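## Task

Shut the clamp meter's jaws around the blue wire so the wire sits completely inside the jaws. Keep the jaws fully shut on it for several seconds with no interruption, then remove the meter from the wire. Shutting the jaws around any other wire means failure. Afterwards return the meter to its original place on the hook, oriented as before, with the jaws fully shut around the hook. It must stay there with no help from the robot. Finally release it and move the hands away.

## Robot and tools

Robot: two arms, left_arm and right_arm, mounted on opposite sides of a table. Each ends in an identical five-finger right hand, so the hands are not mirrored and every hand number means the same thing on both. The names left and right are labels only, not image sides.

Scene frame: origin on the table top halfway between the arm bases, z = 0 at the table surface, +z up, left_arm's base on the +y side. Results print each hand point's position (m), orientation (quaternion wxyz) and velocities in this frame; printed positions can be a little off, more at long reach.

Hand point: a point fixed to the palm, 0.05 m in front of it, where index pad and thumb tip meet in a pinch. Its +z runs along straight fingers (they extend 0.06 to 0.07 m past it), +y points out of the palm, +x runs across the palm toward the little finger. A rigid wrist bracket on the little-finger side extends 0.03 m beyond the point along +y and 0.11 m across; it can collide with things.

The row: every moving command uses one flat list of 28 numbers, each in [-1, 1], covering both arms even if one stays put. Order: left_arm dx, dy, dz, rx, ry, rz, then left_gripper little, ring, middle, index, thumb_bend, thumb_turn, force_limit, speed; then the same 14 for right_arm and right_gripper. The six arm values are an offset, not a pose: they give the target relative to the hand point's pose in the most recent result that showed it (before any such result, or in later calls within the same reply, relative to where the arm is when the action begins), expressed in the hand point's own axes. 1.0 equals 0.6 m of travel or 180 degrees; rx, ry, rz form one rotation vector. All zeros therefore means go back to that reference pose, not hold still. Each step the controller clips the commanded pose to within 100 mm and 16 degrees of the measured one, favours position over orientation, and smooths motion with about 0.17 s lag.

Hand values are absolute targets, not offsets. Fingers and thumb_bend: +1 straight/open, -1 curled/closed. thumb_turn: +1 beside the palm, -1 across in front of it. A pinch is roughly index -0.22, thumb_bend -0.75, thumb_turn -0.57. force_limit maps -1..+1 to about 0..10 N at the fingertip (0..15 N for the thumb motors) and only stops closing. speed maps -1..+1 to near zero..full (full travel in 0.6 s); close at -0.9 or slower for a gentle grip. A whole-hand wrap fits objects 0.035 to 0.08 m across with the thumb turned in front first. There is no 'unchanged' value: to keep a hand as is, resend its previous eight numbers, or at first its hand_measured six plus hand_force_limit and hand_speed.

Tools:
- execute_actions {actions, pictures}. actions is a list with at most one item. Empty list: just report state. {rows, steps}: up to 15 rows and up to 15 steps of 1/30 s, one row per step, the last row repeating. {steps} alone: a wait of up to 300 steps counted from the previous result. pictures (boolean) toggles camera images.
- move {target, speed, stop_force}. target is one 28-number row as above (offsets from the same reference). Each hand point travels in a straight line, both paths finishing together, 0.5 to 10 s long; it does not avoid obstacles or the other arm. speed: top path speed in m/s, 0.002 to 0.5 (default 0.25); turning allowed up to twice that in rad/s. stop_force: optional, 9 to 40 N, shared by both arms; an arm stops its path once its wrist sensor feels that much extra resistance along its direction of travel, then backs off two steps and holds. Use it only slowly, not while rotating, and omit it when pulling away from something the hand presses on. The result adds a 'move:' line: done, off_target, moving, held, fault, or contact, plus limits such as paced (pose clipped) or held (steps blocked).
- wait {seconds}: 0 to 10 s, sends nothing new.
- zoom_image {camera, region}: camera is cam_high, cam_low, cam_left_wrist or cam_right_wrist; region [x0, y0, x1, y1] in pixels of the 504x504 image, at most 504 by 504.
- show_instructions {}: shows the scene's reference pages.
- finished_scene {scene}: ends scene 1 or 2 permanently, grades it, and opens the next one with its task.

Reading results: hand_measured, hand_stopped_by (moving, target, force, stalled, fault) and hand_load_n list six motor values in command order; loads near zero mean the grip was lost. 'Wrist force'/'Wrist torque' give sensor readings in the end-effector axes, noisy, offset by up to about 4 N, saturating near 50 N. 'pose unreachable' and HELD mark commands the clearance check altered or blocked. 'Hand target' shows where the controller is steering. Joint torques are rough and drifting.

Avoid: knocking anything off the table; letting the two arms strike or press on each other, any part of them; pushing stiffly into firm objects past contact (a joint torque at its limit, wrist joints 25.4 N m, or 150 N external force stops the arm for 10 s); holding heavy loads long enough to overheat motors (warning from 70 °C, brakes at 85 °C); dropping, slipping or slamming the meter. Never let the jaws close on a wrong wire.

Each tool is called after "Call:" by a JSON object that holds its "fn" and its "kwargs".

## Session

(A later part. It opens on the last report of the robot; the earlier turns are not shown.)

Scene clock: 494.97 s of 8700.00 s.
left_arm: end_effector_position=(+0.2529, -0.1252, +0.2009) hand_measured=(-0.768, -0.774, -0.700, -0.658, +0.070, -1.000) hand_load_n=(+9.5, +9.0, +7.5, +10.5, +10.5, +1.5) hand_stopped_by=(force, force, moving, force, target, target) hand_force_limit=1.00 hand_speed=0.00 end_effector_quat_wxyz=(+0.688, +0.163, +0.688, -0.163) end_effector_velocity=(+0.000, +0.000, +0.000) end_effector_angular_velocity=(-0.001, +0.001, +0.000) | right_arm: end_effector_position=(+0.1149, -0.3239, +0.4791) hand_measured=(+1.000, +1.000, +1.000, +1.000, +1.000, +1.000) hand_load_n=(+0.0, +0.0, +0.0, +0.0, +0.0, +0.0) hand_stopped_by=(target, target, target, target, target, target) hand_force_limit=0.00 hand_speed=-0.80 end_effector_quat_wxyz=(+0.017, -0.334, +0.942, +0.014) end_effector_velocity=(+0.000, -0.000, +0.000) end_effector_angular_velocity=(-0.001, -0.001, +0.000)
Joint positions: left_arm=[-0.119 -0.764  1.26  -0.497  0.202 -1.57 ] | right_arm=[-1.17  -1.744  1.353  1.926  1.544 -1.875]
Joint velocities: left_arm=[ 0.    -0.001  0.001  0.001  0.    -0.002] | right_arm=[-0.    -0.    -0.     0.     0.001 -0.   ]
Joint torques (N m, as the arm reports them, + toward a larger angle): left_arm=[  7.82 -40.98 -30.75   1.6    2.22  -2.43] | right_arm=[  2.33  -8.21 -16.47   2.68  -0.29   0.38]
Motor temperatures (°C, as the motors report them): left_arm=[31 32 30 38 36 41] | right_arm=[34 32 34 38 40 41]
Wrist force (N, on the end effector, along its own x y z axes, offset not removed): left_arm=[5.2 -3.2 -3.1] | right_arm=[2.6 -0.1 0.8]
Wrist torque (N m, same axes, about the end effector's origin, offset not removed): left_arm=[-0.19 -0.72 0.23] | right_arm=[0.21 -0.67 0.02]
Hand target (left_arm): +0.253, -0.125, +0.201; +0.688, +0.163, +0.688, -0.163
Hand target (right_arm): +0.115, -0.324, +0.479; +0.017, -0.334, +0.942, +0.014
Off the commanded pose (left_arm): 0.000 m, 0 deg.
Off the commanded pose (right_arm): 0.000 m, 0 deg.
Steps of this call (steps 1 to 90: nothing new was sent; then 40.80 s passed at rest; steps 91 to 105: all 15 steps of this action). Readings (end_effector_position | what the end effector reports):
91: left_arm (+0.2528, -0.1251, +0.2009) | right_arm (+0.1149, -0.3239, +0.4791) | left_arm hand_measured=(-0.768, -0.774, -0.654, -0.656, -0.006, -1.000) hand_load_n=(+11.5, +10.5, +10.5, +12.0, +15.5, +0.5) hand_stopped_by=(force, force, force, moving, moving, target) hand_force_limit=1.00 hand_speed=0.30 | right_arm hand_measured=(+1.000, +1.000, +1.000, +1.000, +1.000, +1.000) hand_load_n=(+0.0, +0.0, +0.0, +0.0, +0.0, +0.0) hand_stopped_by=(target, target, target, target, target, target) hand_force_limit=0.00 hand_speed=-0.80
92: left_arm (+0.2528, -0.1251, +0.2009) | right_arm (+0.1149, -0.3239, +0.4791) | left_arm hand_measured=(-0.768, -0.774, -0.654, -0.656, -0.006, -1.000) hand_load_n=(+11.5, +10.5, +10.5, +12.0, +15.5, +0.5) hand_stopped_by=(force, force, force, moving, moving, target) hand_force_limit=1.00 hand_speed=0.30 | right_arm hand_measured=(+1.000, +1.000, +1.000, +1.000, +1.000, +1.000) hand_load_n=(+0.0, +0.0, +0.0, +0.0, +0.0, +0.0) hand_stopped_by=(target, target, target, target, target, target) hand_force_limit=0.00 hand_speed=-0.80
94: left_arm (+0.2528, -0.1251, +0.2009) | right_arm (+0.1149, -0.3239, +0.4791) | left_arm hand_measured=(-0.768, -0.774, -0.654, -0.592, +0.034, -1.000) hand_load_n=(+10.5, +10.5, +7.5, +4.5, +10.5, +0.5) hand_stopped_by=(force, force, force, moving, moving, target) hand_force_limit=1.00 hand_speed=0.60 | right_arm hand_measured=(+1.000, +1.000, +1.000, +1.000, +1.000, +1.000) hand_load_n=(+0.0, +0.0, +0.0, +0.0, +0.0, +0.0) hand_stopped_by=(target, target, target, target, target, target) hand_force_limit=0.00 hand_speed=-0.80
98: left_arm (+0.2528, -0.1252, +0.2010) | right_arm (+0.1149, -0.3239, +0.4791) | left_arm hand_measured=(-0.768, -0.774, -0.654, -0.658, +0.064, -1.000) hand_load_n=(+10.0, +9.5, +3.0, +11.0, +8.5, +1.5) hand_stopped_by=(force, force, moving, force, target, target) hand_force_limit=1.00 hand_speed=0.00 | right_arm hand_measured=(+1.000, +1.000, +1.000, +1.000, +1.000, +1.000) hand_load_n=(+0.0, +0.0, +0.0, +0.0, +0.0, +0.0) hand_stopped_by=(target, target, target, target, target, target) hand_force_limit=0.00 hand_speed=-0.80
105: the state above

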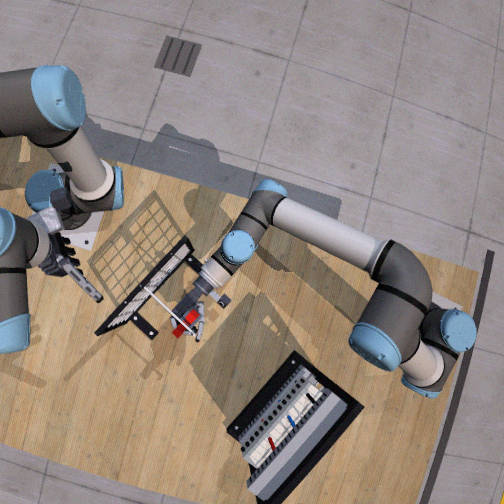

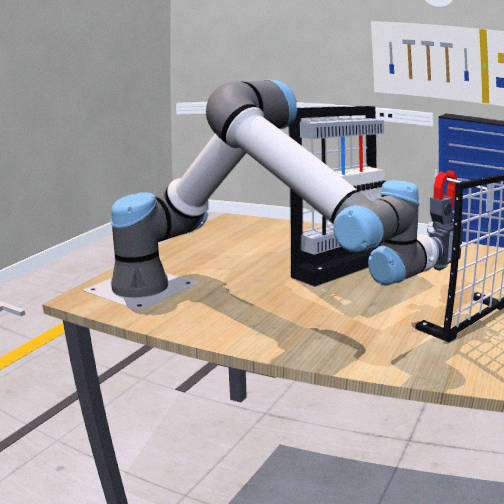

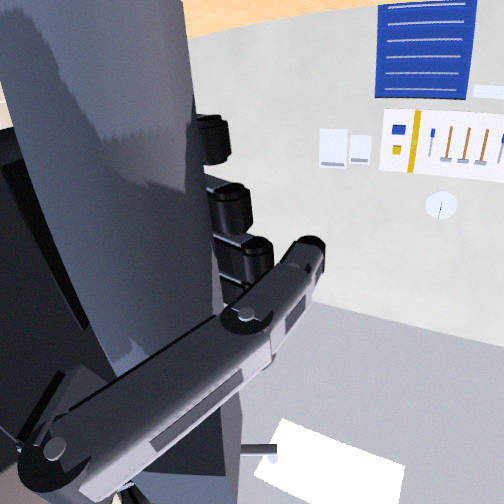

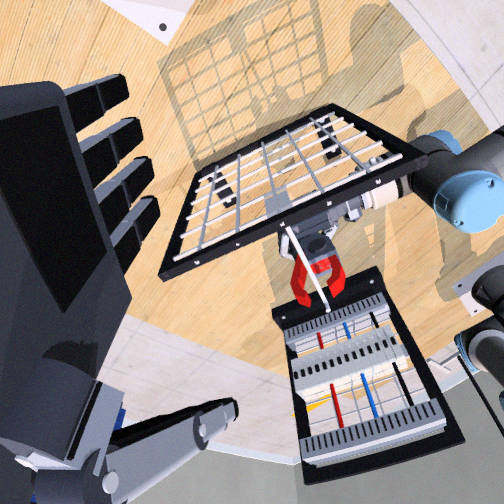

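Call:
{"fn": "execute_actions", "kwargs": {"actions": [{"rows": [[0,0,0,0,0,0,-0.98,-0.98,-1,-1,0.14,-1,1,-0.2, 0,0,0,0,0,0,1,1,1,1,1,1,0,-0.8],[0,0,0,0,0,0,-0.98,-0.98,-1,-1,0.14,-1,1,-0.2, 0,0,0,0,0,0,1,1,1,1,1,1,0,-0.8],[0,0,0,0,0,0,-0.98,-0.98,-1,-1,0.14,-1,1,-0.2, 0,0,0,0,0,0,1,1,1,1,1,1,0,-0.8],[0,0,0,0,0,0,-0.98,-0.98,-1,-1,0.14,-1,1,-0.2, 0,0,0,0,0,0,1,1,1,1,1,1,0,-0.8],[0,0,0,0,0,0,-0.98,-0.98,-1,-0.98,0.14,-1,1,-0.2, 0,0,0,0,0,0,1,1,1,1,1,1,0,-0.8],[0,0,0,0,0,0,-0.98,-0.98,-1,-0.98,0.14,-1,1,-0.2, 0,0,0,0,0,0,1,1,1,1,1,1,0,-0.8],[0,0,0,0,0,0,-0.98,-0.98,-1,-0.98,0.14,-1,1,-0.2, 0,0,0,0,0,0,1,1,1,1,1,1,0,-0.8],[0,0,0,0,0,0,-0.98,-0.98,-0.98,-0.98,0.14,-1,1,-0.2, 0,0,0,0,0,0,1,1,1,1,1,1,0,-0.8],[0,0,0,0,0,0,-0.98,-0.98,-0.98,-0.98,0.14,-1,1,-0.2, 0,0,0,0,0,0,1,1,1,1,1,1,0,-0.8],[0,0,0,0,0,0,-0.98,-0.98,-0.98,-0.98,0.14,-1,1,-0.2, 0,0,0,0,0,0,1,1,1,1,1,1,0,-0.8],[0,0,0,0,0,0,-0.98,-0.98,-0.98,-1,0.14,-1,1,-0.2, 0,0,0,0,0,0,1,1,1,1,1,1,0,-0.8],[0,0,0,0,0,0,-0.98,-0.98,-0.98,-1,0.14,-1,1,-0.2, 0,0,0,0,0,0,1,1,1,1,1,1,0,-0.8],[0,0,0,0,0,0,-0.98,-0.98,-0.98,-1,0.14,-1,1,-0.2, 0,0,0,0,0,0,1,1,1,1,1,1,0,-0.8],[0,0,0,0,0,0,-1,-1,-1,-1,0.14,-1,1,-0.2, 0,0,0,0,0,0,1,1,1,1,1,1,0,-0.8]], "steps": 15}], "pictures": false}}

Call:
{"fn": "wait", "kwargs": {"seconds": 0.5}}

Call:
{"fn": "zoom_image", "kwargs": {"camera": "cam_high", "region": [150, 280, 220, 350]}}

Call:
{"fn": "zoom_image", "kwargs": {"camera": "cam_right_wrist", "region": [260, 220, 360, 320]}}

Scene clock: 526.57 s of 8700.00 s.
left_arm: end_effector_position=(+0.2530, -0.1252, +0.2009) hand_measured=(-0.768, -0.774, -0.798, -0.676, +0.146, -1.000) hand_load_n=(+8.0, +7.0, +11.0, +10.0, +6.5, +0.0) hand_stopped_by=(moving, moving, force, force, target, target) hand_force_limit=1.00 hand_speed=-0.20 end_effector_quat_wxyz=(+0.688, +0.163, +0.688, -0.163) end_effector_velocity=(+0.000, +0.000, -0.000) end_effector_angular_velocity=(+0.003, -0.001, +0.000) | right_arm: end_effector_position=(+0.1149, -0.3239, +0.4791) hand_measured=(+1.000, +1.000, +1.000, +1.000, +1.000, +1.000) hand_load_n=(+0.0, +0.0, +0.0, +0.0, +0.0, +0.0) hand_stopped_by=(target, target, target, target, target, target) hand_force_limit=0.00 hand_speed=-0.80 end_effector_quat_wxyz=(+0.017, -0.334, +0.942, +0.014) end_effector_velocity=(+0.000, +0.000, -0.000) end_effector_angular_velocity=(+0.000, +0.000, -0.001)
Joint positions: left_arm=[-0.119 -0.763  1.259 -0.497  0.202 -1.57 ] | right_arm=[-1.17  -1.744  1.353  1.926  1.544 -1.875]
Joint velocities: left_arm=[ 0.    -0.     0.001  0.    -0.     0.002] | right_arm=[-0.  0.  0. -0. -0.  0.]
Joint torques (N m, as the arm reports them, + toward a larger angle): left_arm=[ -1.46 -49.05 -26.41   0.51   1.85  -1.42] | right_arm=[  2.11  -7.27 -17.26   2.58   0.11   0.38]
Motor temperatures (°C, as the motors report them): left_arm=[31 32 30 38 36 41] | right_arm=[34 32 34 38 40 41]
Wrist force (N, on the end effector, along its own x y z axes, offset not removed): left_arm=[3.5 -2.9 -0.5] | right_arm=[3.2 1.5 -2.7]
Wrist torque (N m, same axes, about the end effector's origin, offset not removed): left_arm=[-0.46 -0.41 0.05] | right_arm=[0.56 -0.46 0.54]
Hand target (left_arm): +0.253, -0.125, +0.201; +0.688, +0.163, +0.688, -0.163
Hand target (right_arm): +0.115, -0.324, +0.479; +0.017, -0.334, +0.942, +0.014
Off the commanded pose (left_arm): 0.000 m, 0 deg.
Off the commanded pose (right_arm): 0.000 m, 0 deg.
Steps of this call (steps 1 to 100: nothing new was sent; then 27.77 s passed at rest; steps 101 to 115: all 15 steps of this action). Readings (end_effector_position | what the end effector reports):
101: left_arm (+0.2530, -0.1252, +0.2009) | right_arm (+0.1149, -0.3239, +0.4791) | left_arm hand_measured=(-0.768, -0.774, -0.706, -0.658, +0.070, -1.000) hand_load_n=(+9.5, +8.5, +11.0, +10.0, +10.5, +1.5) hand_stopped_by=(force, force, force, force, moving, target) hand_force_limit=1.00 hand_speed=-0.20 | right_arm hand_measured=(+1.000, +1.000, +1.000, +1.000, +1.000, +1.000) hand_load_n=(+0.0, +0.0, +0.0, +0.0, +0.0, +0.0) hand_stopped_by=(target, target, target, target, target, target) hand_force_limit=0.00 hand_speed=-0.80
102: left_arm (+0.2530, -0.1252, +0.2009) | right_arm (+0.1149, -0.3239, +0.4791) | left_arm hand_measured=(-0.768, -0.774, -0.706, -0.658, +0.070, -1.000) hand_load_n=(+9.5, +8.5, +11.0, +10.0, +10.5, +1.5) hand_stopped_by=(force, force, force, force, moving, target) hand_force_limit=1.00 hand_speed=-0.20 | right_arm hand_measured=(+1.000, +1.000, +1.000, +1.000, +1.000, +1.000) hand_load_n=(+0.0, +0.0, +0.0, +0.0, +0.0, +0.0) hand_stopped_by=(target, target, target, target, target, target) hand_force_limit=0.00 hand_speed=-0.80
104: left_arm (+0.2530, -0.1252, +0.2009) | right_arm (+0.1149, -0.3239, +0.4791) | left_arm hand_measured=(-0.768, -0.774, -0.706, -0.658, +0.094, -1.000) hand_load_n=(+9.5, +9.0, +7.5, +10.0, +8.0, +1.0) hand_stopped_by=(force, force, force, force, moving, target) hand_force_limit=1.00 hand_speed=-0.20 | right_arm hand_measured=(+1.000, +1.000, +1.000, +1.000, +1.000, +1.000) hand_load_n=(+0.0, +0.0, +0.0, +0.0, +0.0, +0.0) hand_stopped_by=(target, target, target, target, target, target) hand_force_limit=0.00 hand_speed=-0.80
108: left_arm (+0.2530, -0.1252, +0.2009) | right_arm (+0.1149, -0.3239, +0.4791) | left_arm hand_measured=(-0.768, -0.774, -0.708, -0.678, +0.142, -1.000) hand_load_n=(+9.0, +8.0, +0.0, +12.0, +4.5, +0.0) hand_stopped_by=(force, force, moving, force, moving, target) hand_force_limit=1.00 hand_speed=-0.20 | right_arm hand_measured=(+1.000, +1.000, +1.000, +1.000, +1.000, +1.000) hand_load_n=(+0.0, +0.0, +0.0, +0.0, +0.0, +0.0) hand_stopped_by=(target, target, target, target, target, target) hand_force_limit=0.00 hand_speed=-0.80
115: the state above

Scene clock: 527.07 s of 8700.00 s.
left_arm: end_effector_position=(+0.2530, -0.1252, +0.2009) hand_measured=(-0.780, -0.786, -0.798, -0.676, +0.146, -1.000) hand_load_n=(+12.0, +11.5, +10.5, +9.5, +6.5, +0.0) hand_stopped_by=(force, force, force, force, target, target) hand_force_limit=1.00 hand_speed=-0.20 end_effector_quat_wxyz=(+0.688, +0.163, +0.688, -0.163) end_effector_velocity=(-0.000, -0.000, +0.001) end_effector_angular_velocity=(-0.001, +0.000, -0.000) | right_arm: end_effector_position=(+0.1149, -0.3239, +0.4791) hand_measured=(+1.000, +1.000, +1.000, +1.000, +1.000, +1.000) hand_load_n=(+0.0, +0.0, +0.0, +0.0, +0.0, +0.0) hand_stopped_by=(target, target, target, target, target, target) hand_force_limit=0.00 hand_speed=-0.80 end_effector_quat_wxyz=(+0.017, -0.334, +0.942, +0.014) end_effector_velocity=(-0.000, -0.000, +0.000) end_effector_angular_velocity=(+0.000, -0.002, +0.000)
Joint positions: left_arm=[-0.119 -0.763  1.259 -0.497  0.202 -1.57 ] | right_arm=[-1.17  -1.744  1.353  1.926  1.544 -1.875]
Joint velocities: left_arm=[-0.    -0.    -0.001 -0.    -0.     0.   ] | right_arm=[ 0.    -0.    -0.001  0.     0.001 -0.   ]
Joint torques (N m, as the arm reports them, + toward a larger angle): left_arm=[ -8.51 -56.74 -22.33  -0.47   1.79  -0.48] | right_arm=[  2.89  -7.76 -16.36   2.62  -0.02   0.27]
Motor temperatures (°C, as the motors report them): left_arm=[31 32 30 38 36 41] | right_arm=[34 32 34 38 40 41]
Wrist force (N, on the end effector, along its own x y z axes, offset not removed): left_arm=[7.3 -3.0 -2.0] | right_arm=[0.0 0.0 0.4]
Wrist torque (N m, same axes, about the end effector's origin, offset not removed): left_arm=[-0.28 -0.82 0.33] | right_arm=[0.09 -0.02 0.00]
Hand target (left_arm): +0.253, -0.125, +0.201; +0.688, +0.163, +0.688, -0.163
Hand target (right_arm): +0.115, -0.324, +0.479; +0.017, -0.334, +0.942, +0.014
Off the commanded pose (left_arm): 0.000 m, 0 deg.
Off the commanded pose (right_arm): 0.000 m, 0 deg.
Steps of this call (steps 1 to 15: nothing new was sent). Readings (end_effector_position | what the end effector reports):
1: left_arm (+0.2530, -0.1252, +0.2009) | right_arm (+0.1149, -0.3239, +0.4791) | left_arm hand_measured=(-0.768, -0.774, -0.798, -0.676, +0.146, -1.000) hand_load_n=(+8.0, +7.0, +11.0, +10.0, +6.5, +0.0) hand_stopped_by=(moving, moving, force, force, target, target) hand_force_limit=1.00 hand_speed=-0.20 | right_arm hand_measured=(+1.000, +1.000, +1.000, +1.000, +1.000, +1.000) hand_load_n=(+0.0, +0.0, +0.0, +0.0, +0.0, +0.0) hand_stopped_by=(target, target, target, target, target, target) hand_force_limit=0.00 hand_speed=-0.80
2: left_arm (+0.2530, -0.1252, +0.2009) | right_arm (+0.1149, -0.3239, +0.4791) | left_arm hand_measured=(-0.780, -0.786, -0.798, -0.676, +0.146, -1.000) hand_load_n=(+12.5, +12.0, +10.5, +9.5, +6.5, +0.0) hand_stopped_by=(force, force, force, force, target, target) hand_force_limit=1.00 hand_speed=-0.20 | right_arm hand_measured=(+1.000, +1.000, +1.000, +1.000, +1.000, +1.000) hand_load_n=(+0.0, +0.0, +0.0, +0.0, +0.0, +0.0) hand_stopped_by=(target, target, target, target, target, target) hand_force_limit=0.00 hand_speed=-0.80
4: left_arm (+0.2530, -0.1252, +0.2009) | right_arm (+0.1149, -0.3239, +0.4791) | left_arm hand_measured=(-0.780, -0.786, -0.798, -0.676, +0.146, -1.000) hand_load_n=(+12.0, +11.5, +10.5, +9.5, +6.5, +0.0) hand_stopped_by=(force, force, force, force, target, target) hand_force_limit=1.00 hand_speed=-0.20 | right_arm hand_measured=(+1.000, +1.000, +1.000, +1.000, +1.000, +1.000) hand_load_n=(+0.0, +0.0, +0.0, +0.0, +0.0, +0.0) hand_stopped_by=(target, target, target, target, target, target) hand_force_limit=0.00 hand_speed=-0.80
8: left_arm (+0.2530, -0.1252, +0.2009) | right_arm (+0.1149, -0.3239, +0.4791) | left_arm hand_measured=(-0.780, -0.786, -0.798, -0.676, +0.146, -1.000) hand_load_n=(+12.0, +11.5, +10.5, +9.5, +6.5, +0.0) hand_stopped_by=(force, force, force, force, target, target) hand_force_limit=1.00 hand_speed=-0.20 | right_arm hand_measured=(+1.000, +1.000, +1.000, +1.000, +1.000, +1.000) hand_load_n=(+0.0, +0.0, +0.0, +0.0, +0.0, +0.0) hand_stopped_by=(target, target, target, target, target, target) hand_force_limit=0.00 hand_speed=-0.80
15: the state above

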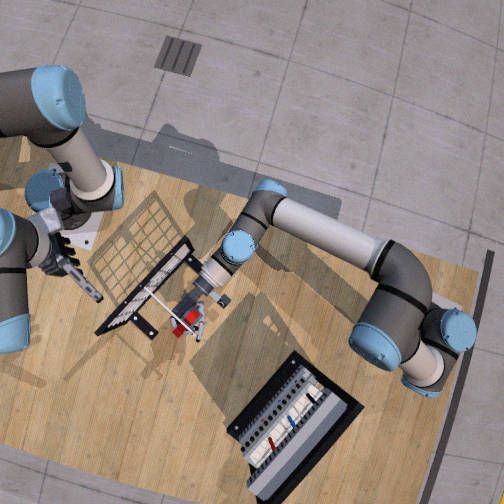

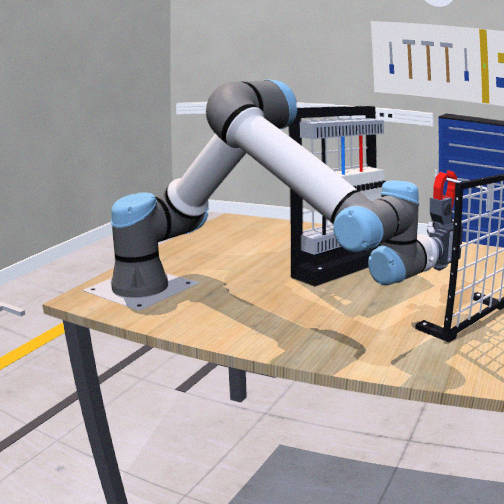

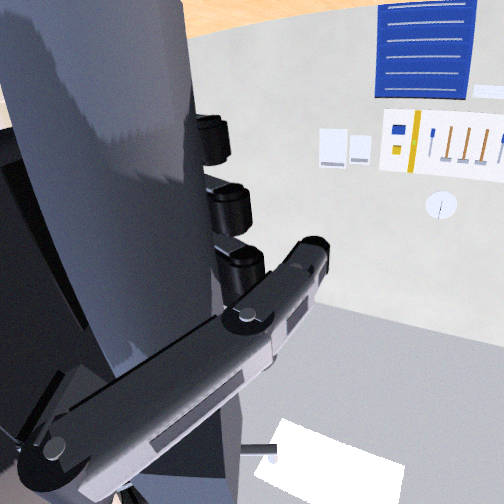

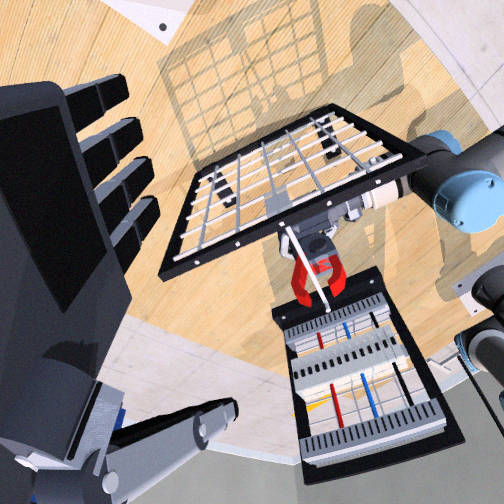

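Region (150, 280, 220, 350) of cam_high's 504x504 image, scaled by 7.200, with more detail than that image has.

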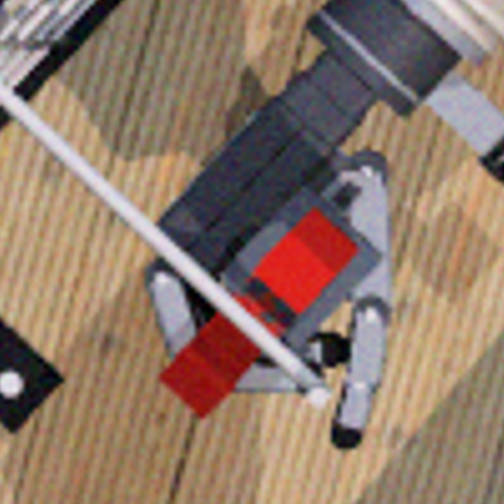

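Region (260, 220, 360, 320) of cam_right_wrist's 504x504 image, scaled by 5.040, with more detail than that image has.

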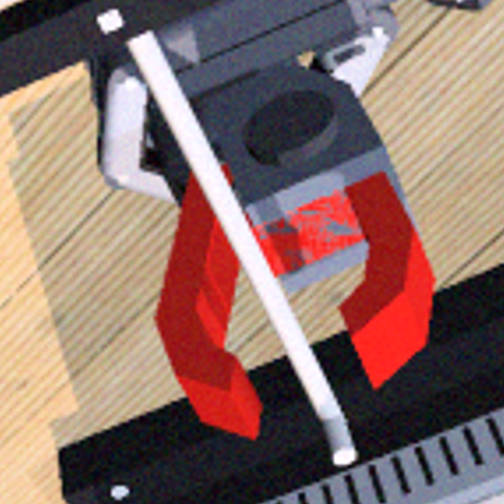

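Call:
{"fn": "execute_actions", "kwargs": {"actions": []}}

Scene clock: 562.60 s of 8700.00 s.
left_arm: end_effector_position=(+0.2529, -0.1252, +0.2009) hand_measured=(-0.780, -0.786, -0.798, -0.676, +0.146, -1.000) hand_load_n=(+12.0, +11.5, +10.5, +9.5, +6.5, +0.0) hand_stopped_by=(force, force, force, force, target, target) hand_force_limit=1.00 hand_speed=-0.20 end_effector_quat_wxyz=(+0.688, +0.163, +0.688, -0.163) end_effector_velocity=(-0.000, -0.000, +0.001) end_effector_angular_velocity=(-0.002, +0.000, -0.000) | right_arm: end_effector_position=(+0.1149, -0.3239, +0.4791) hand_measured=(+1.000, +1.000, +1.000, +1.000, +1.000, +1.000) hand_load_n=(+0.0, +0.0, +0.0, +0.0, +0.0, +0.0) hand_stopped_by=(target, target, target, target, target, target) hand_force_limit=0.00 hand_speed=-0.80 end_effector_quat_wxyz=(+0.017, -0.334, +0.942, +0.014) end_effector_velocity=(-0.000, -0.000, +0.000) end_effector_angular_velocity=(-0.000, -0.001, +0.001)
Joint positions: left_arm=[-0.119 -0.764  1.26  -0.497  0.202 -1.57 ] | right_arm=[-1.17  -1.744  1.353  1.926  1.544 -1.875]
Joint velocities: left_arm=[-0.    -0.001 -0.001 -0.     0.     0.   ] | right_arm=[ 0.    -0.001 -0.     0.     0.001 -0.001]
Joint torques (N m, as the arm reports them, + toward a larger angle): left_arm=[ -8.65 -62.25  -8.7   -1.71  -0.82   2.17] | right_arm=[  2.88  -6.97 -16.44   2.79  -0.08   0.34]
Motor temperatures (°C, as the motors report them): left_arm=[31 32 30 38 36 41] | right_arm=[34 32 34 38 40 41]
Wrist force (N, on the end effector, along its own x y z axes, offset not removed): left_arm=[6.1 -2.3 -2.5] | right_arm=[3.0 1.9 -0.1]
Wrist torque (N m, same axes, about the end effector's origin, offset not removed): left_arm=[-0.14 -0.67 0.23] | right_arm=[0.32 -0.61 0.21]
Hand target (left_arm): +0.253, -0.125, +0.201; +0.688, +0.163, +0.688, -0.163
Hand target (right_arm): +0.115, -0.324, +0.479; +0.017, -0.334, +0.942, +0.014
Off the commanded pose (left_arm): 0.000 m, 0 deg.
Off the commanded pose (right_arm): 0.000 m, 0 deg.
Steps of this call (steps 1 to 90: nothing new was sent; then 32.53 s passed at rest). Readings (end_effector_position | what the end effector reports):
1: left_arm (+0.2530, -0.1252, +0.2009) | right_arm (+0.1149, -0.3239, +0.4791) | left_arm hand_measured=(-0.780, -0.786, -0.798, -0.676, +0.146, -1.000) hand_load_n=(+12.0, +11.5, +10.5, +9.5, +6.5, +0.0) hand_stopped_by=(force, force, force, force, target, target) hand_force_limit=1.00 hand_speed=-0.20 | right_arm hand_measured=(+1.000, +1.000, +1.000, +1.000, +1.000, +1.000) hand_load_n=(+0.0, +0.0, +0.0, +0.0, +0.0, +0.0) hand_stopped_by=(target, target, target, target, target, target) hand_force_limit=0.00 hand_speed=-0.80
2: left_arm (+0.2530, -0.1252, +0.2009) | right_arm (+0.1149, -0.3239, +0.4791) | left_arm hand_measured=(-0.780, -0.786, -0.798, -0.676, +0.146, -1.000) hand_load_n=(+12.0, +11.5, +10.5, +9.5, +6.5, +0.0) hand_stopped_by=(force, force, force, force, target, target) hand_force_limit=1.00 hand_speed=-0.20 | right_arm hand_measured=(+1.000, +1.000, +1.000, +1.000, +1.000, +1.000) hand_load_n=(+0.0, +0.0, +0.0, +0.0, +0.0, +0.0) hand_stopped_by=(target, target, target, target, target, target) hand_force_limit=0.00 hand_speed=-0.80
4: left_arm (+0.2529, -0.1252, +0.2009) | right_arm (+0.1149, -0.3239, +0.4791) | left_arm hand_measured=(-0.780, -0.786, -0.798, -0.676, +0.146, -1.000) hand_load_n=(+12.0, +11.5, +10.5, +9.5, +6.5, +0.0) hand_stopped_by=(force, force, force, force, target, target) hand_force_limit=1.00 hand_speed=-0.20 | right_arm hand_measured=(+1.000, +1.000, +1.000, +1.000, +1.000, +1.000) hand_load_n=(+0.0, +0.0, +0.0, +0.0, +0.0, +0.0) hand_stopped_by=(target, target, target, target, target, target) hand_force_limit=0.00 hand_speed=-0.80
8: left_arm (+0.2529, -0.1252, +0.2009) | right_arm (+0.1149, -0.3239, +0.4791) | left_arm hand_measured=(-0.780, -0.786, -0.798, -0.676, +0.146, -1.000) hand_load_n=(+12.0, +11.5, +10.5, +9.5, +6.5, +0.0) hand_stopped_by=(force, force, force, force, target, target) hand_force_limit=1.00 hand_speed=-0.20 | right_arm hand_measured=(+1.000, +1.000, +1.000, +1.000, +1.000, +1.000) hand_load_n=(+0.0, +0.0, +0.0, +0.0, +0.0, +0.0) hand_stopped_by=(target, target, target, target, target, target) hand_force_limit=0.00 hand_speed=-0.80
90: the state above

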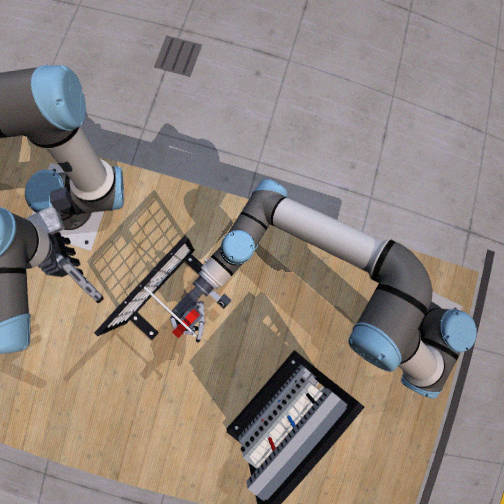

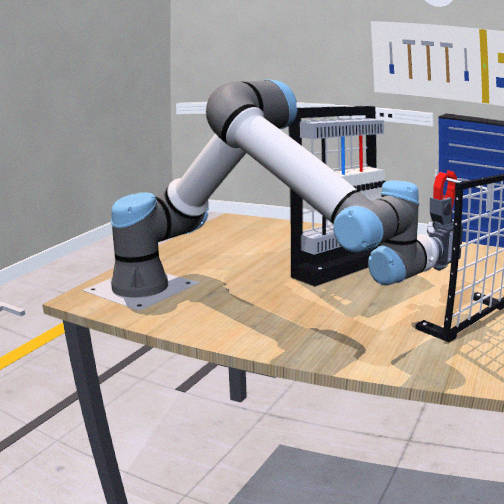

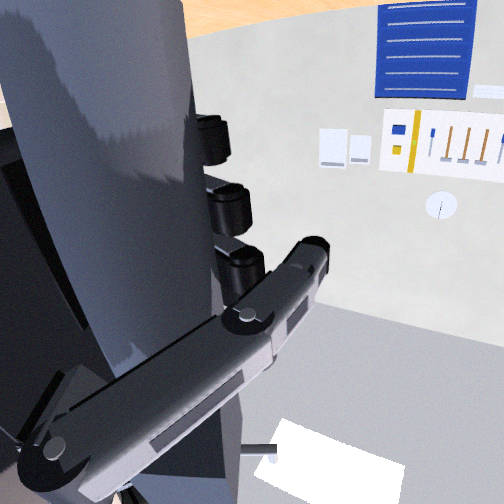

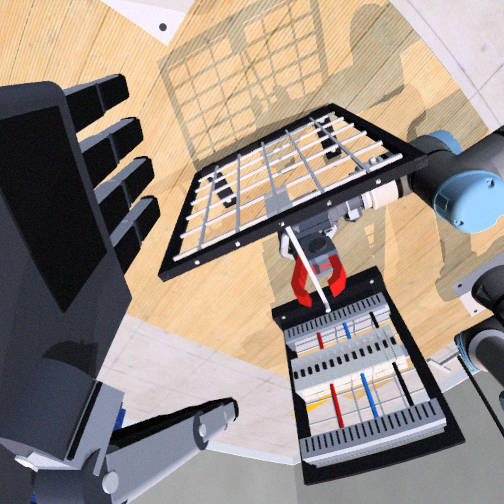

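Call:
{"fn": "zoom_image", "kwargs": {"camera": "cam_right_wrist", "region": [270, 230, 370, 330]}}

Call:
{"fn": "zoom_image", "kwargs": {"camera": "cam_high", "region": [150, 280, 220, 350]}}

Region (270, 230, 370, 330) of cam_right_wrist's 504x504 image, scaled by 5.040, with more detail than that image has.

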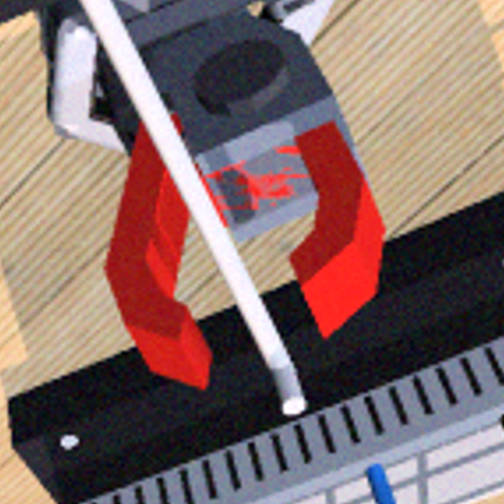

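Region (150, 280, 220, 350) of cam_high's 504x504 image, scaled by 7.200, with more detail than that image has.

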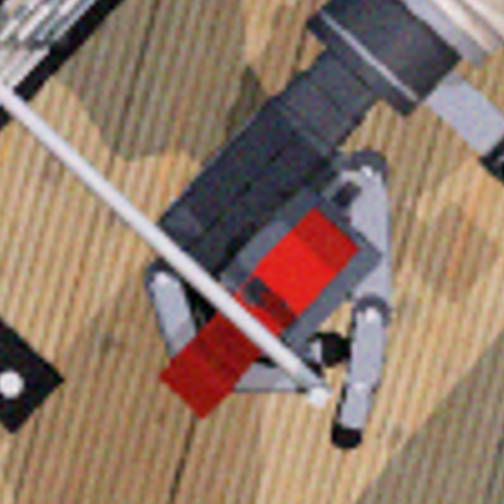

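Call:
{"fn": "move", "kwargs": {"target": [0.05,0,0.003,0,0,0,-1,-1,-1,-1,0.14,-1,1,-0.2, 0,0,0,0,0,0,1,1,1,1,1,1,0,-0.8], "speed": 0.025, "stop_force": 10}}

Scene clock: 584.83 s of 8700.00 s.
left_arm: end_effector_position=(+0.2545, -0.1260, +0.1711) hand_measured=(-0.780, -0.786, -0.798, -0.676, +0.146, -1.000) hand_load_n=(+12.0, +11.5, +10.5, +9.5, +6.5, +0.0) hand_stopped_by=(force, force, force, force, target, target) hand_force_limit=1.00 hand_speed=-0.20 end_effector_quat_wxyz=(+0.688, +0.163, +0.688, -0.163) end_effector_velocity=(+0.000, -0.000, -0.003) end_effector_angular_velocity=(+0.001, -0.001, -0.000) | right_arm: end_effector_position=(+0.1149, -0.3239, +0.4791) hand_measured=(+1.000, +1.000, +1.000, +1.000, +1.000, +1.000) hand_load_n=(+0.0, +0.0, +0.0, +0.0, +0.0, +0.0) hand_stopped_by=(target, target, target, target, target, target) hand_force_limit=0.00 hand_speed=-0.80 end_effector_quat_wxyz=(+0.017, -0.334, +0.942, +0.014) end_effector_velocity=(-0.000, -0.000, -0.001) end_effector_angular_velocity=(-0.001, +0.002, -0.001)
Joint positions: left_arm=[-0.116 -0.725  1.274 -0.549  0.204 -1.57 ] | right_arm=[-1.17  -1.744  1.353  1.926  1.544 -1.875]
Joint velocities: left_arm=[ 0.     0.004  0.001 -0.007  0.     0.003] | right_arm=[ 0.     0.     0.002 -0.     0.     0.001]
Joint torques (N m, as the arm reports them, + toward a larger angle): left_arm=[  9.23 -40.22  -8.    -2.04   2.41   2.16] | right_arm=[  2.58  -8.   -16.04   2.71  -0.16   0.52]
Motor temperatures (°C, as the motors report them): left_arm=[31 32 30 38 36 41] | right_arm=[34 32 34 38 40 41]
Wrist force (N, on the end effector, along its own x y z axes, offset not removed): left_arm=[3.2 -2.3 -1.1] | right_arm=[2.3 1.8 2.0]
Wrist torque (N m, same axes, about the end effector's origin, offset not removed): left_arm=[-0.18 -0.27 0.07] | right_arm=[0.36 -0.44 0.20]
Hand target (left_arm): +0.255, -0.126, +0.171; +0.688, +0.163, +0.688, -0.163
Hand target (right_arm): +0.115, -0.324, +0.479; +0.017, -0.334, +0.942, +0.014
Off the commanded pose (left_arm): 0.000 m, 0 deg.
Off the commanded pose (right_arm): 0.000 m, 0 deg.
After step 90, 17.70 s passed at rest.
move: done

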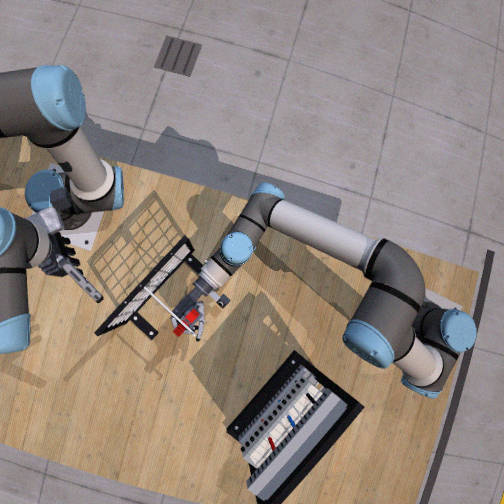

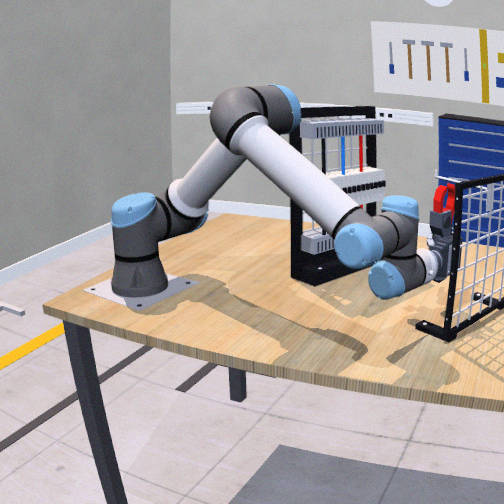

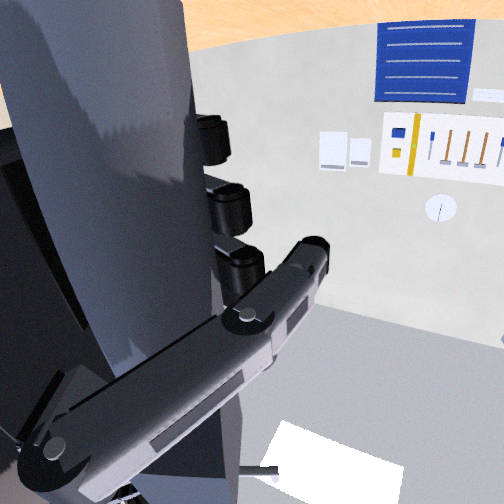

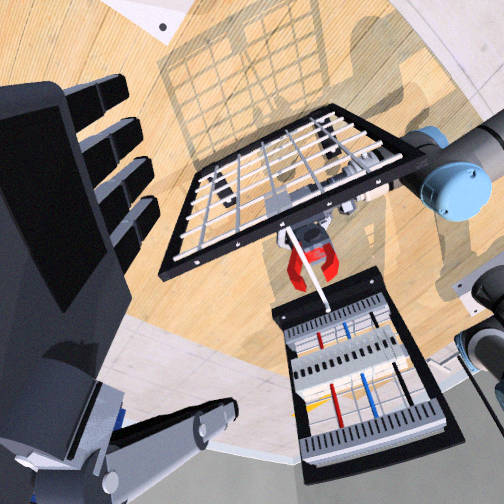

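Call:
{"fn": "zoom_image", "kwargs": {"camera": "cam_low", "region": [410, 150, 504, 250]}}

Call:
{"fn": "zoom_image", "kwargs": {"camera": "cam_right_wrist", "region": [260, 210, 360, 320]}}

Region (410, 150, 504, 250) of cam_low's 504x504 image, scaled by 5.040, with more detail than that image has; it fills the left 474 columns of this view, and the rest is white.

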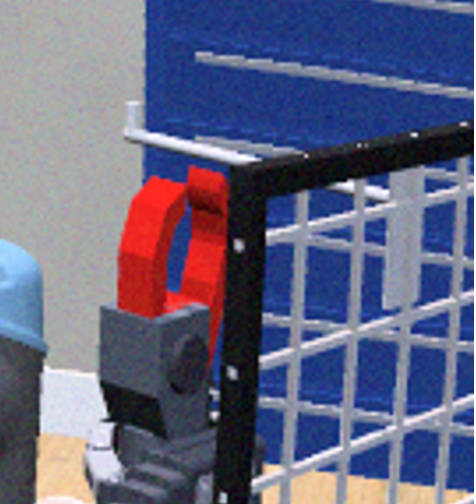

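Region (260, 210, 360, 320) of cam_right_wrist's 504x504 image, scaled by 4.582, with more detail than that image has; it fills the left 458 columns of this view, and the rest is white.

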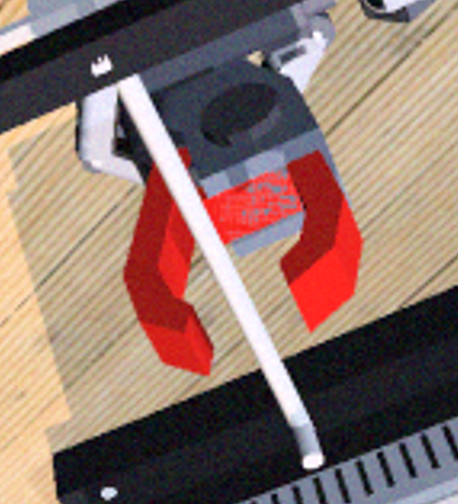

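Call:
{"fn": "zoom_image", "kwargs": {"camera": "cam_high", "region": [250, 380, 330, 460]}}

Call:
{"fn": "zoom_image", "kwargs": {"camera": "cam_low", "region": [280, 95, 400, 215]}}

Region (250, 380, 330, 460) of cam_high's 504x504 image, scaled by 6.300, with more detail than that image has.

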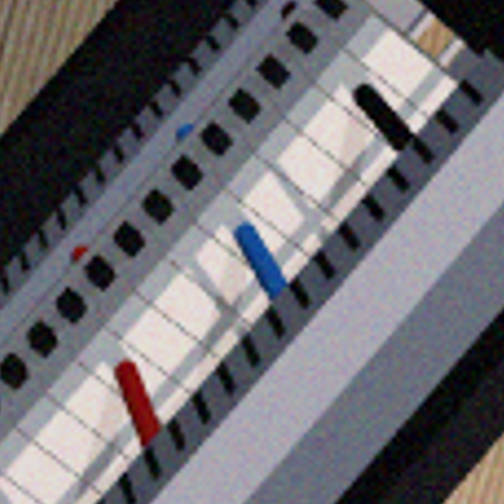

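Region (280, 95, 400, 215) of cam_low's 504x504 image, scaled by 4.200, with more detail than that image has.

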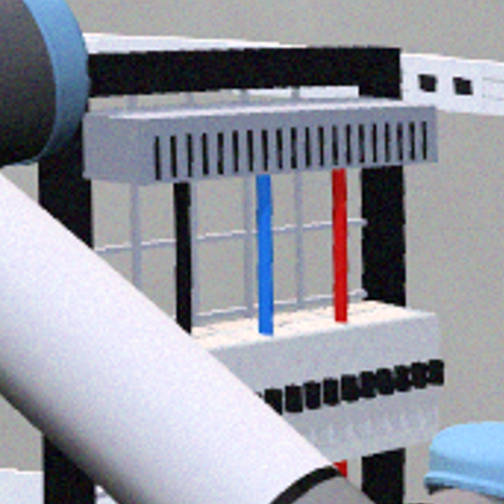

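Call:
{"fn": "move", "kwargs": {"target": [0.004,0.085,0,0,0,0,-1,-1,-1,-1,0.14,-1,1,-0.2, 0,0,0,0,0,0,1,1,1,1,1,1,0,-0.8], "speed": 0.1}}

Scene clock: 702.20 s of 8700.00 s.
left_arm: end_effector_position=(+0.2772, -0.0807, +0.1687) hand_measured=(-0.780, -0.786, -0.798, -0.676, +0.146, -1.000) hand_load_n=(+12.0, +11.5, +10.5, +9.5, +6.5, +0.0) hand_stopped_by=(force, force, force, force, target, target) hand_force_limit=1.00 hand_speed=-0.20 end_effector_quat_wxyz=(+0.688, +0.163, +0.688, -0.163) end_effector_velocity=(+0.001, +0.002, -0.001) end_effector_angular_velocity=(+0.002, -0.005, -0.001) | right_arm: end_effector_position=(+0.1149, -0.3239, +0.4791) hand_measured=(+1.000, +1.000, +1.000, +1.000, +1.000, +1.000) hand_load_n=(+0.0, +0.0, +0.0, +0.0, +0.0, +0.0) hand_stopped_by=(target, target, target, target, target, target) hand_force_limit=0.00 hand_speed=-0.80 end_effector_quat_wxyz=(+0.017, -0.334, +0.942, +0.014) end_effector_velocity=(+0.000, +0.000, -0.000) end_effector_angular_velocity=(-0.001, +0.001, -0.001)
Joint positions: left_arm=[-0.1   -0.816  1.456 -0.638  0.221 -1.573] | right_arm=[-1.17  -1.744  1.353  1.926  1.544 -1.875]
Joint velocities: left_arm=[ 0.001 -0.006  0.016 -0.025  0.002  0.018] | right_arm=[0.    0.001 0.    0.    0.    0.001]
Joint torques (N m, as the arm reports them, + toward a larger angle): left_arm=[  8.21 -58.28  -6.98  -1.94   2.34   1.98] | right_arm=[  1.87  -7.6  -16.8    2.66  -0.11   0.56]
Motor temperatures (°C, as the motors report them): left_arm=[31 32 30 38 36 41] | right_arm=[34 32 34 38 40 41]
Wrist force (N, on the end effector, along its own x y z axes, offset not removed): left_arm=[3.4 -3.0 -2.9] | right_arm=[1.6 -0.4 2.4]
Wrist torque (N m, same axes, about the end effector's origin, offset not removed): left_arm=[-0.19 -0.24 -0.06] | right_arm=[-0.16 -0.53 0.12]
Hand target (left_arm): +0.277, -0.080, +0.169; +0.688, +0.163, +0.688, -0.163
Hand target (right_arm): +0.115, -0.324, +0.479; +0.017, -0.334, +0.942, +0.014
Off the commanded pose (left_arm): 0.000 m, 0 deg.
Off the commanded pose (right_arm): 0.000 m, 0 deg.
After step 90, 113.37 s passed at rest.
move: done

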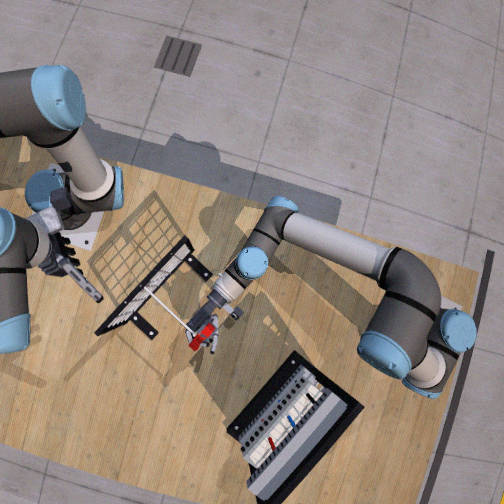

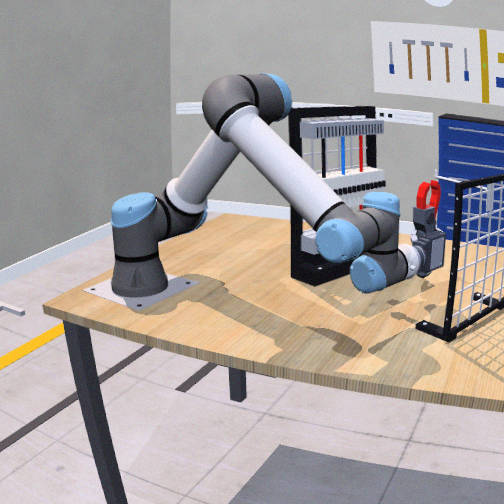

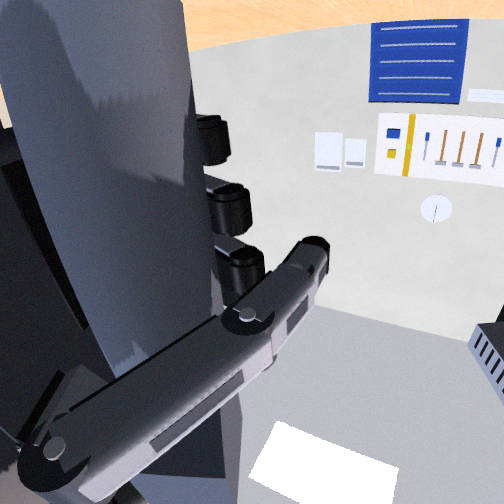

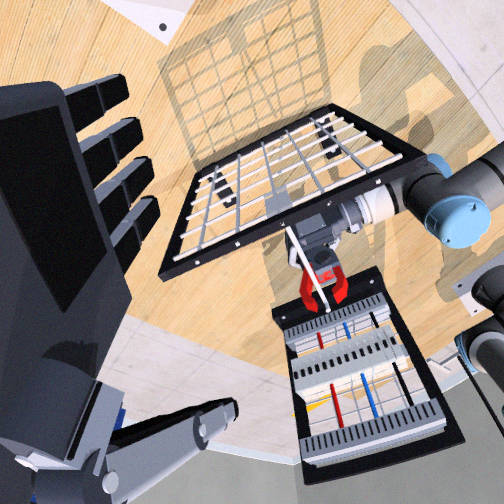

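Call:
{"fn": "move", "kwargs": {"target": [-0.1688,0.1935,0.0174,-0.0063,-0.0063,-0.5,-1,-1,-1,-1,0.14,-1,1,-0.2, 0,0,0,0,0,0,1,1,1,1,1,1,0,-0.8], "speed": 0.2}}

Scene clock: 746.20 s of 8700.00 s.
left_arm: end_effector_position=(+0.3386, +0.0186, +0.2698) hand_measured=(-0.780, -0.786, -0.798, -0.676, +0.146, -1.000) hand_load_n=(+12.0, +11.5, +10.5, +9.5, +6.5, +0.0) hand_stopped_by=(force, force, force, force, target, target) hand_force_limit=1.00 hand_speed=-0.20 end_effector_quat_wxyz=(+0.379, -0.378, +0.597, -0.597) end_effector_velocity=(+0.001, +0.001, +0.002) end_effector_angular_velocity=(-0.007, +0.012, -0.001) | right_arm: end_effector_position=(+0.1149, -0.3239, +0.4791) hand_measured=(+1.000, +1.000, +1.000, +1.000, +1.000, +1.000) hand_load_n=(+0.0, +0.0, +0.0, +0.0, +0.0, +0.0) hand_stopped_by=(target, target, target, target, target, target) hand_force_limit=0.00 hand_speed=-0.80 end_effector_quat_wxyz=(+0.017, -0.334, +0.942, +0.014) end_effector_velocity=(+0.000, +0.000, -0.000) end_effector_angular_velocity=(+0.000, +0.002, +0.001)
Joint positions: left_arm=[-0.013 -1.287  1.654 -0.37   0.282 -3.138] | right_arm=[-1.17  -1.744  1.353  1.926  1.544 -1.875]
Joint velocities: left_arm=[ 0.002 -0.001 -0.009  0.039  0.002 -0.039] | right_arm=[-0.     0.001  0.     0.    -0.001 -0.001]
Joint torques (N m, as the arm reports them, + toward a larger angle): left_arm=[  9.63 -31.46 -32.5    1.41   2.53  -2.43] | right_arm=[  2.66  -7.82 -18.14   2.72  -0.05   0.5 ]
Motor temperatures (°C, as the motors report them): left_arm=[31 32 30 38 36 41] | right_arm=[34 32 34 38 40 41]
Wrist force (N, on the end effector, along its own x y z axes, offset not removed): left_arm=[0.3 -1.5 -4.0] | right_arm=[0.8 2.9 1.8]
Wrist torque (N m, same axes, about the end effector's origin, offset not removed): left_arm=[-0.14 0.05 -0.13] | right_arm=[0.57 -0.21 0.13]
Hand target (left_arm): +0.339, +0.019, +0.270; +0.379, -0.379, +0.597, -0.597
Hand target (right_arm): +0.115, -0.324, +0.479; +0.017, -0.334, +0.942, +0.014
Off the commanded pose (left_arm): 0.000 m, 0 deg.
Off the commanded pose (right_arm): 0.000 m, 0 deg.
After step 90, 36.57 s passed at rest.
move: done

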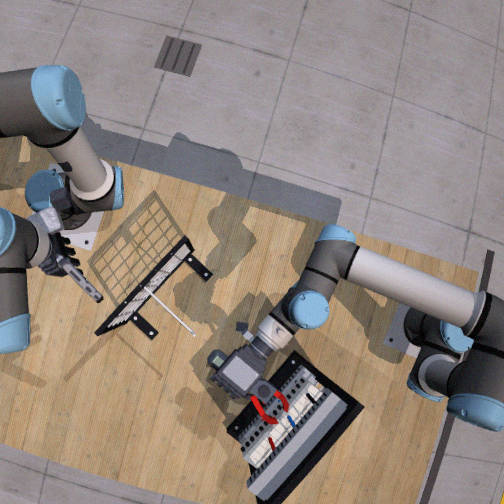

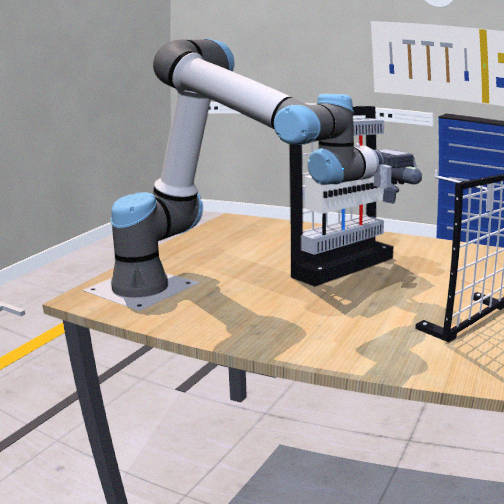

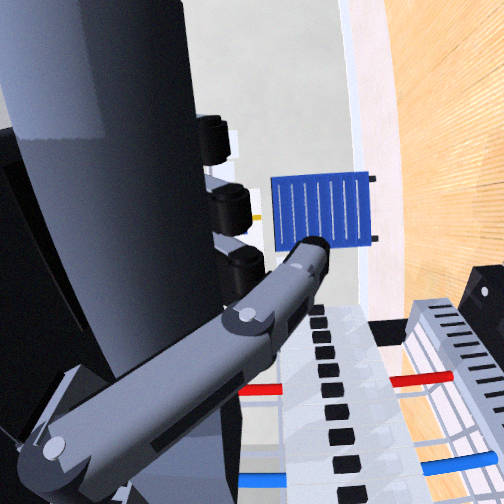

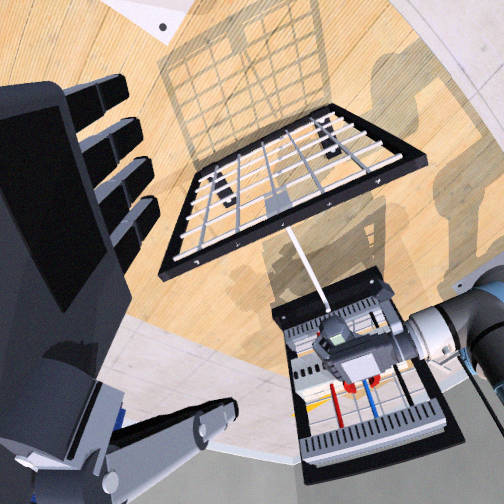

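Call:
{"fn": "zoom_image", "kwargs": {"camera": "cam_high", "region": [230, 360, 330, 460]}}

Call:
{"fn": "zoom_image", "kwargs": {"camera": "cam_right_wrist", "region": [300, 330, 420, 450]}}

Region (230, 360, 330, 460) of cam_high's 504x504 image, scaled by 5.040, with more detail than that image has.

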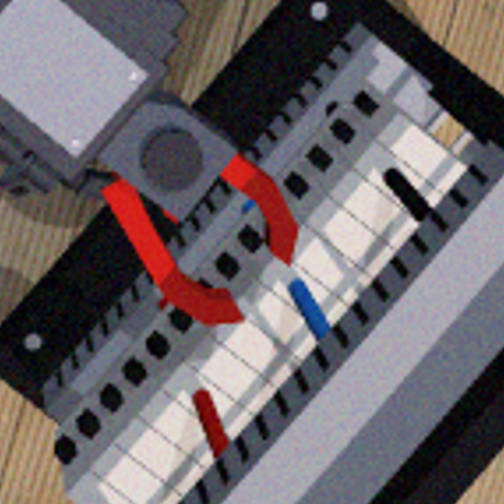

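Region (300, 330, 420, 450) of cam_right_wrist's 504x504 image, scaled by 4.200, with more detail than that image has.

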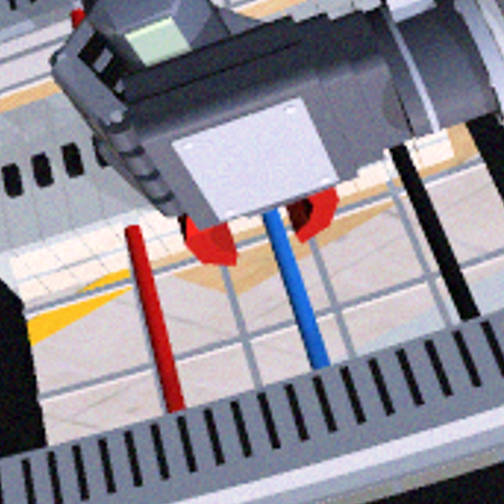

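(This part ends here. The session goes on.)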